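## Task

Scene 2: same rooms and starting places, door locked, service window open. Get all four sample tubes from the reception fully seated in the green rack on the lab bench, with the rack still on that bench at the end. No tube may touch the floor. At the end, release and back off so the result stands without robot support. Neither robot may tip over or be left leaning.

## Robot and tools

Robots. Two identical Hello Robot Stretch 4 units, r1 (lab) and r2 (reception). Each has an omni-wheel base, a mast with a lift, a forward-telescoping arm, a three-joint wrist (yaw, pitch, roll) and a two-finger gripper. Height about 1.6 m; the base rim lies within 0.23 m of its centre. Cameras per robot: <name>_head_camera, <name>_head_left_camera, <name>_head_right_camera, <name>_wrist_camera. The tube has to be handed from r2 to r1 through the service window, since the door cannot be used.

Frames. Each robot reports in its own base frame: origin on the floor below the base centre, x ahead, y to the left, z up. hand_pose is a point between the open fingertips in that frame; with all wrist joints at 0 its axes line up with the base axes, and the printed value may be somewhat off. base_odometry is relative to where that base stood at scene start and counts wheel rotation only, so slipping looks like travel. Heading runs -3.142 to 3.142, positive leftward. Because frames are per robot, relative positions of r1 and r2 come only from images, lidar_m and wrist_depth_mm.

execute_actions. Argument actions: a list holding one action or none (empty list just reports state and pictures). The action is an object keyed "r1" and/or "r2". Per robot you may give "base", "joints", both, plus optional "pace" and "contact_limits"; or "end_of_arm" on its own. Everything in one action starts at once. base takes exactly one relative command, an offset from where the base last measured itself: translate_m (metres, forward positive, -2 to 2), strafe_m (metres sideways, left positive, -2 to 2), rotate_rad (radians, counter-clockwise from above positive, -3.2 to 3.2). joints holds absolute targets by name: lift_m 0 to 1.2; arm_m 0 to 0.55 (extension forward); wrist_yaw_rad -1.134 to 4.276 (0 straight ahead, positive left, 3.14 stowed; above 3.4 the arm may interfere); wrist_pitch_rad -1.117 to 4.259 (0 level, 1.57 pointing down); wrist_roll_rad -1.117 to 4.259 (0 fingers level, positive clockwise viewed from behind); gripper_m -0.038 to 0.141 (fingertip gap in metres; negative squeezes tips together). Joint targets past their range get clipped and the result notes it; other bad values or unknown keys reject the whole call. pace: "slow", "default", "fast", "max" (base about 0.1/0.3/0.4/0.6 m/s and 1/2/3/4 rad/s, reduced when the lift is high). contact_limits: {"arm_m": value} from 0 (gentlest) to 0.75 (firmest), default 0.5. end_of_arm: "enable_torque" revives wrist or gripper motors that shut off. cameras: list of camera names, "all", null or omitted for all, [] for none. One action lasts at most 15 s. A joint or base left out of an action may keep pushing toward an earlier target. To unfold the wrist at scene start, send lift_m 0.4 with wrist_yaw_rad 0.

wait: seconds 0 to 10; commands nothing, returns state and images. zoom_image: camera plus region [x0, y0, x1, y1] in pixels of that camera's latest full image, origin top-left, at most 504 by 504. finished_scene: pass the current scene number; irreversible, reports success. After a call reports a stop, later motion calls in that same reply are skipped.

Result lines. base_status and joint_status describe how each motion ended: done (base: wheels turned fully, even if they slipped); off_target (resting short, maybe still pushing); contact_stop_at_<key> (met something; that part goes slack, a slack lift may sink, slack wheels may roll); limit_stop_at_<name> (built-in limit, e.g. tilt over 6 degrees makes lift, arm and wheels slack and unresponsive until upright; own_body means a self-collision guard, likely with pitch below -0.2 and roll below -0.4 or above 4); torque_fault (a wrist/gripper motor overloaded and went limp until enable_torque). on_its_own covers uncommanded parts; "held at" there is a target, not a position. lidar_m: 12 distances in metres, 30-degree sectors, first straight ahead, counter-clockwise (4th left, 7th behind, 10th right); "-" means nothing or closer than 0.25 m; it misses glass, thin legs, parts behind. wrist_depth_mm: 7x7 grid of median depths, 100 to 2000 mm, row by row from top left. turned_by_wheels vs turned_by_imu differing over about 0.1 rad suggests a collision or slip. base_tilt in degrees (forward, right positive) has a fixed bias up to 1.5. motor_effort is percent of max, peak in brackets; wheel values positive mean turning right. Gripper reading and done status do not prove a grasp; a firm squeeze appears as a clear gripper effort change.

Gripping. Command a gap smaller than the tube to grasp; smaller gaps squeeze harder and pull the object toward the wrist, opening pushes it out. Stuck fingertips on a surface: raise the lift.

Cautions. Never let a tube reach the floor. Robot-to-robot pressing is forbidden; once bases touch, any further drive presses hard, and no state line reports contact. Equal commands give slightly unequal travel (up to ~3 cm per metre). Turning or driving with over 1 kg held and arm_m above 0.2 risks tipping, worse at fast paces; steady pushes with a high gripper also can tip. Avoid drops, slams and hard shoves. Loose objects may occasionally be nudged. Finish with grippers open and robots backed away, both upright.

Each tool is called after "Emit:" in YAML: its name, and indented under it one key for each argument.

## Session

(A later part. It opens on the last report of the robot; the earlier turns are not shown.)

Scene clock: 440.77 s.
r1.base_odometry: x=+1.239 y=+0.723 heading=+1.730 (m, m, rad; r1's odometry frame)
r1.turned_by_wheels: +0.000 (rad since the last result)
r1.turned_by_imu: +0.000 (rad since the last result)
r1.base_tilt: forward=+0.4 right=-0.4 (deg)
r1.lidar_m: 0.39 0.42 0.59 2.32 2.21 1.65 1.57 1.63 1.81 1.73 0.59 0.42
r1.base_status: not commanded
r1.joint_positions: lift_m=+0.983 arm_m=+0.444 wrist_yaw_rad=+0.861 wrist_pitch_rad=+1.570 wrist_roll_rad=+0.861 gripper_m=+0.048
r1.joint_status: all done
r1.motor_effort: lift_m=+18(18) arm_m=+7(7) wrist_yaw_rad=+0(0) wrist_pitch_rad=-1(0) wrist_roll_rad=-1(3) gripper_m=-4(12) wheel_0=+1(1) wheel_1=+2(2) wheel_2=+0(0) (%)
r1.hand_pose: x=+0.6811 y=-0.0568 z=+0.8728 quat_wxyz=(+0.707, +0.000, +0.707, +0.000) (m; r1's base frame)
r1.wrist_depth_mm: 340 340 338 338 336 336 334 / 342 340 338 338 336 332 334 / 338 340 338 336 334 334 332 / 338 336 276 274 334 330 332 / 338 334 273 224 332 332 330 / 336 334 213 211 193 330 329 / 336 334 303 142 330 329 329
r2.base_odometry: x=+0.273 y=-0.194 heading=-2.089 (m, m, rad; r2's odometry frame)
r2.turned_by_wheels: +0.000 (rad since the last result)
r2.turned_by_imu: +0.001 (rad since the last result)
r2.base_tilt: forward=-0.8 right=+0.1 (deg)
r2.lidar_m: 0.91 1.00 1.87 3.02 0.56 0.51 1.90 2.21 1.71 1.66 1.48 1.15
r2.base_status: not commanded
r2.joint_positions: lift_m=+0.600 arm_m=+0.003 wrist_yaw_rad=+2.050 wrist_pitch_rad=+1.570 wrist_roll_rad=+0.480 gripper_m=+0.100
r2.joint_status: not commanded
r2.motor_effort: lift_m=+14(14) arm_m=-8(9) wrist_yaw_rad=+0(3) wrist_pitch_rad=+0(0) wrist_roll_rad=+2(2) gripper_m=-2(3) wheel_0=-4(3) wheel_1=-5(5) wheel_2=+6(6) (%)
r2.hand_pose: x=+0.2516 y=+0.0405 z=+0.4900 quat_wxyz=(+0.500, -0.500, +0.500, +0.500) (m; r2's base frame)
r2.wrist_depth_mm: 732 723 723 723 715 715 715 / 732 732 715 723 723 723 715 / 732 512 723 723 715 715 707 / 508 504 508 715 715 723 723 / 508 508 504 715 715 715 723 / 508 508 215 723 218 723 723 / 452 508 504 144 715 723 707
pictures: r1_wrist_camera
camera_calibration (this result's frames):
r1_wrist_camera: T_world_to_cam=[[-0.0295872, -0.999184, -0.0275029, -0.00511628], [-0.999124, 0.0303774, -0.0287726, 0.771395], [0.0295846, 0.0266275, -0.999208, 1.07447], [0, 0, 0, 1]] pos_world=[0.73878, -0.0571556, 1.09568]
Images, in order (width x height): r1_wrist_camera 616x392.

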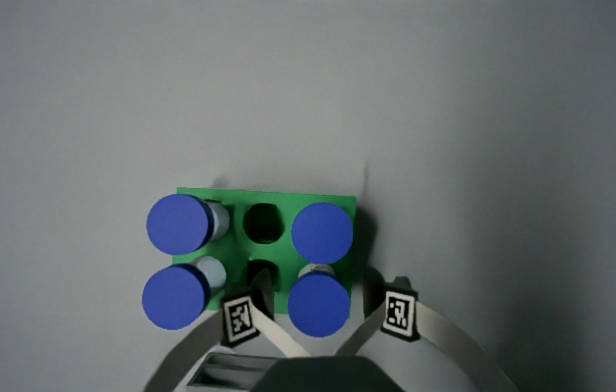

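Emit:
execute_actions:
  actions:
    - {"r1": {"base": {"translate_m": -0.15}, "joints": {"arm_m": 0.2, "lift_m": 1.1, "gripper_m": 0.06}, "pace": "max"}}
  cameras: ["r1_wrist_camera", "r1_head_camera"]

Scene clock: 444.57 s.
r1.base_odometry: x=+1.263 y=+0.575 heading=+1.730 (m, m, rad; r1's odometry frame)
r1.turned_by_wheels: +0.000 (rad since the last result)
r1.turned_by_imu: +0.000 (rad since the last result)
r1.base_tilt: forward=+0.3 right=-0.5 (deg)
r1.lidar_m: 0.53 0.56 0.80 2.36 2.04 1.47 1.40 1.46 1.82 1.75 0.78 0.57
r1.base_status: done
r1.joint_positions: lift_m=+1.100 arm_m=+0.201 wrist_yaw_rad=+0.861 wrist_pitch_rad=+1.570 wrist_roll_rad=+0.861 gripper_m=+0.060
r1.joint_status: all done
r1.motor_effort: lift_m=+21(25) arm_m=-7(7) wrist_yaw_rad=+1(0) wrist_pitch_rad=-1(1) wrist_roll_rad=-1(0) gripper_m=-2(0) wheel_0=+1(5) wheel_1=-1(8) wheel_2=-1(10) (%)
r1.hand_pose: x=+0.4385 y=-0.0568 z=+0.9896 quat_wxyz=(+0.707, +0.000, +0.707, +0.000) (m; r1's base frame)
r1.wrist_depth_mm: 462 459 430 452 459 455 455 / 459 459 459 455 455 452 449 / 455 459 452 459 1229 1008 1229 / 1255 1255 1255 1229 1229 1205 1229 / 1229 1229 1255 1205 1205 1205 1205 / 1205 1229 212 1160 198 1229 1205 / 1229 1229 1008 153 1229 1205 1205
r2.base_odometry: x=+0.273 y=-0.194 heading=-2.089 (m, m, rad; r2's odometry frame)
r2.turned_by_wheels: +0.000 (rad since the last result)
r2.turned_by_imu: +0.002 (rad since the last result)
r2.base_tilt: forward=-0.8 right=+0.1 (deg)
r2.lidar_m: 0.90 0.99 1.87 3.02 0.55 0.50 1.89 2.23 1.67 1.66 1.46 1.15
r2.base_status: not commanded
r2.joint_positions: lift_m=+0.600 arm_m=+0.003 wrist_yaw_rad=+2.050 wrist_pitch_rad=+1.570 wrist_roll_rad=+0.480 gripper_m=+0.100
r2.joint_status: not commanded
r2.motor_effort: lift_m=+14(14) arm_m=-9(9) wrist_yaw_rad=+0(1) wrist_pitch_rad=+1(1) wrist_roll_rad=+3(3) gripper_m=+0(0) wheel_0=-3(3) wheel_1=-5(5) wheel_2=+6(6) (%)
r2.hand_pose: x=+0.2516 y=+0.0405 z=+0.4900 quat_wxyz=(+0.500, -0.500, +0.500, +0.500) (m; r2's base frame)
r2.wrist_depth_mm: 723 723 723 723 715 707 715 / 723 732 723 715 715 715 715 / 732 508 723 732 707 723 707 / 508 508 504 715 715 723 707 / 512 504 508 723 723 707 715 / 508 504 215 707 217 707 723 / 455 508 504 145 715 715 707
pictures: r1_head_camera, r1_wrist_camera
camera_calibration (this result's frames):
r1_wrist_camera: T_world_to_cam=[[-0.0297933, -0.999181, -0.0273679, -0.00917532], [-0.999121, 0.0305766, -0.0286635, 0.532314], [0.0294769, 0.0264899, -0.999214, 1.1984], [0, 0, 0, 1]] pos_world=[0.496247, -0.0571896, 1.21247]
Images, in order (width x height): r1_head_camera 420x560, r1_wrist_camera 616x392.

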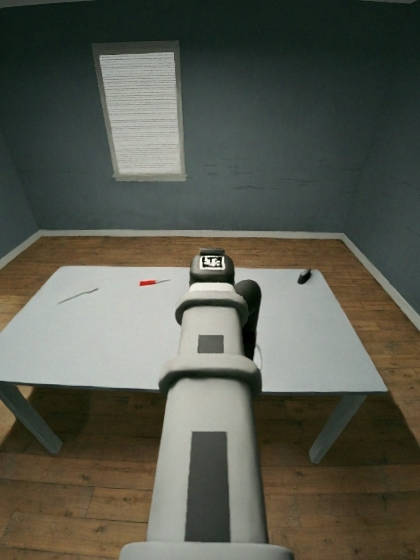

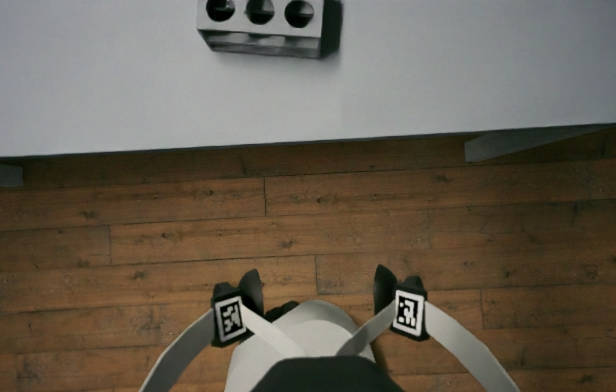

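Emit:
execute_actions:
  actions: []
  cameras: ["r1_head_left_camera", "r1_head_right_camera"]

Scene clock: 445.27 s.
r1.base_odometry: x=+1.263 y=+0.575 heading=+1.730 (m, m, rad; r1's odometry frame)
r1.turned_by_wheels: +0.000 (rad since the last result)
r1.turned_by_imu: +0.000 (rad since the last result)
r1.base_tilt: forward=+0.3 right=-0.5 (deg)
r1.lidar_m: 0.55 0.57 0.83 2.36 2.03 1.48 1.42 1.47 1.82 1.74 0.80 0.57
r1.base_status: done
r1.joint_positions: lift_m=+1.100 arm_m=+0.201 wrist_yaw_rad=+0.861 wrist_pitch_rad=+1.570 wrist_roll_rad=+0.861 gripper_m=+0.060
r1.joint_status: all done
r1.motor_effort: lift_m=+20(25) arm_m=-7(7) wrist_yaw_rad=+1(0) wrist_pitch_rad=-1(1) wrist_roll_rad=-3(0) gripper_m=-2(0) wheel_0=+1(5) wheel_1=+0(8) wheel_2=-1(10) (%)
r1.hand_pose: x=+0.4385 y=-0.0568 z=+0.9896 quat_wxyz=(+0.707, +0.000, +0.707, +0.000) (m; r1's base frame)
r1.wrist_depth_mm: 459 459 452 452 455 455 455 / 462 455 459 459 452 452 449 / 459 459 455 459 1205 1008 1205 / 1255 1255 1229 1229 1229 1229 1229 / 1229 1229 1255 1229 1255 1229 1205 / 1229 1255 213 1160 198 1205 1205 / 1229 1229 1008 153 1205 1205 1205
r2.base_odometry: x=+0.273 y=-0.194 heading=-2.089 (m, m, rad; r2's odometry frame)
r2.turned_by_wheels: +0.000 (rad since the last result)
r2.turned_by_imu: +0.000 (rad since the last result)
r2.base_tilt: forward=-0.9 right=+0.0 (deg)
r2.lidar_m: 0.94 1.00 1.88 3.00 0.58 0.52 1.85 2.22 1.69 1.66 1.47 1.15
r2.base_status: not commanded
r2.joint_positions: lift_m=+0.600 arm_m=+0.003 wrist_yaw_rad=+2.050 wrist_pitch_rad=+1.570 wrist_roll_rad=+0.480 gripper_m=+0.100
r2.joint_status: not commanded
r2.motor_effort: lift_m=+15(14) arm_m=-8(9) wrist_yaw_rad=-2(1) wrist_pitch_rad=+1(1) wrist_roll_rad=+3(3) gripper_m=+0(0) wheel_0=-3(3) wheel_1=-5(5) wheel_2=+6(6) (%)
r2.hand_pose: x=+0.2516 y=+0.0405 z=+0.4900 quat_wxyz=(+0.500, -0.500, +0.500, +0.500) (m; r2's base frame)
r2.wrist_depth_mm: 732 732 723 732 707 723 715 / 723 723 723 723 723 723 707 / 732 504 723 715 715 715 707 / 512 508 512 723 715 715 715 / 508 512 500 723 732 715 715 / 508 508 215 723 216 723 715 / 452 500 508 145 715 715 715
pictures: r1_head_left_camera, r1_head_right_camera
Images, in order (width x height): r1_head_left_camera 420x672, r1_head_right_camera 420x672.

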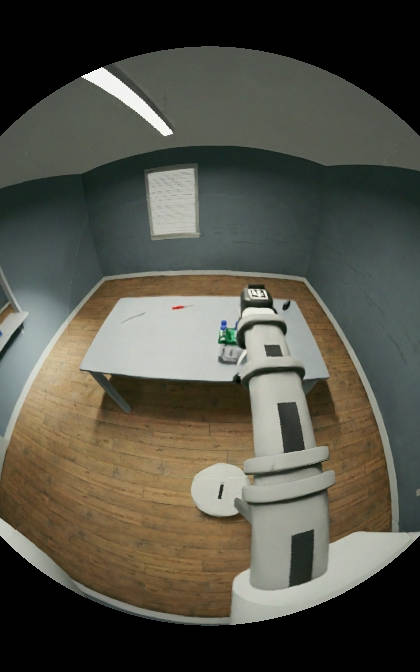

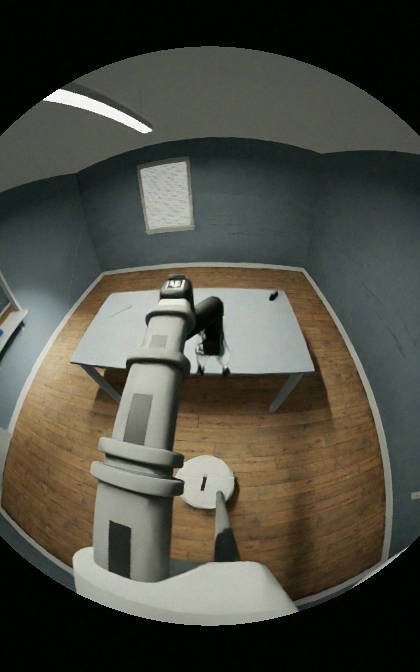

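Emit:
zoom_image:
  camera: "r1_head_left_camera"
  region: [195, 300, 275, 380]

Emit:
zoom_image:
  camera: "r1_head_left_camera"
  region: [0, 260, 80, 380]

Region (195, 300, 275, 380) of r1_head_left_camera's 420x672 image, scaled by 6.300, with more detail than that image has.

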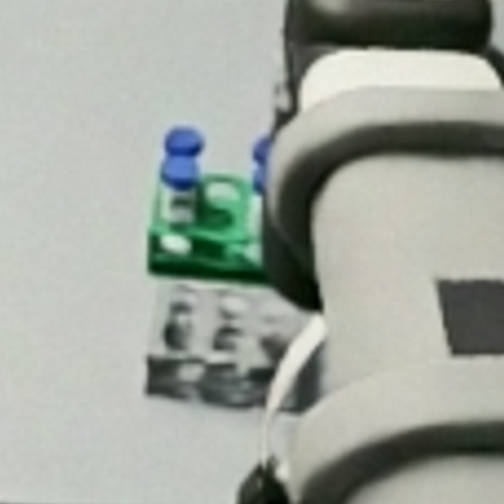

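Region (0, 260, 80, 380) of r1_head_left_camera's 420x672 image, scaled by 4.200, with more detail than that image has.

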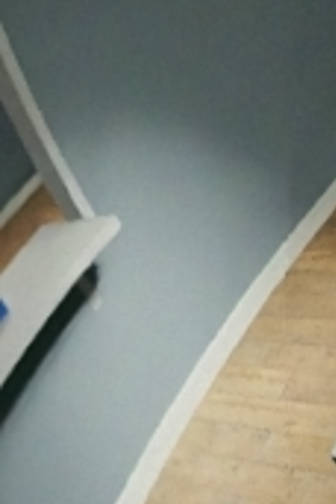

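Emit:
finished_scene:
  scene: 2

The scene is finished: the task was done.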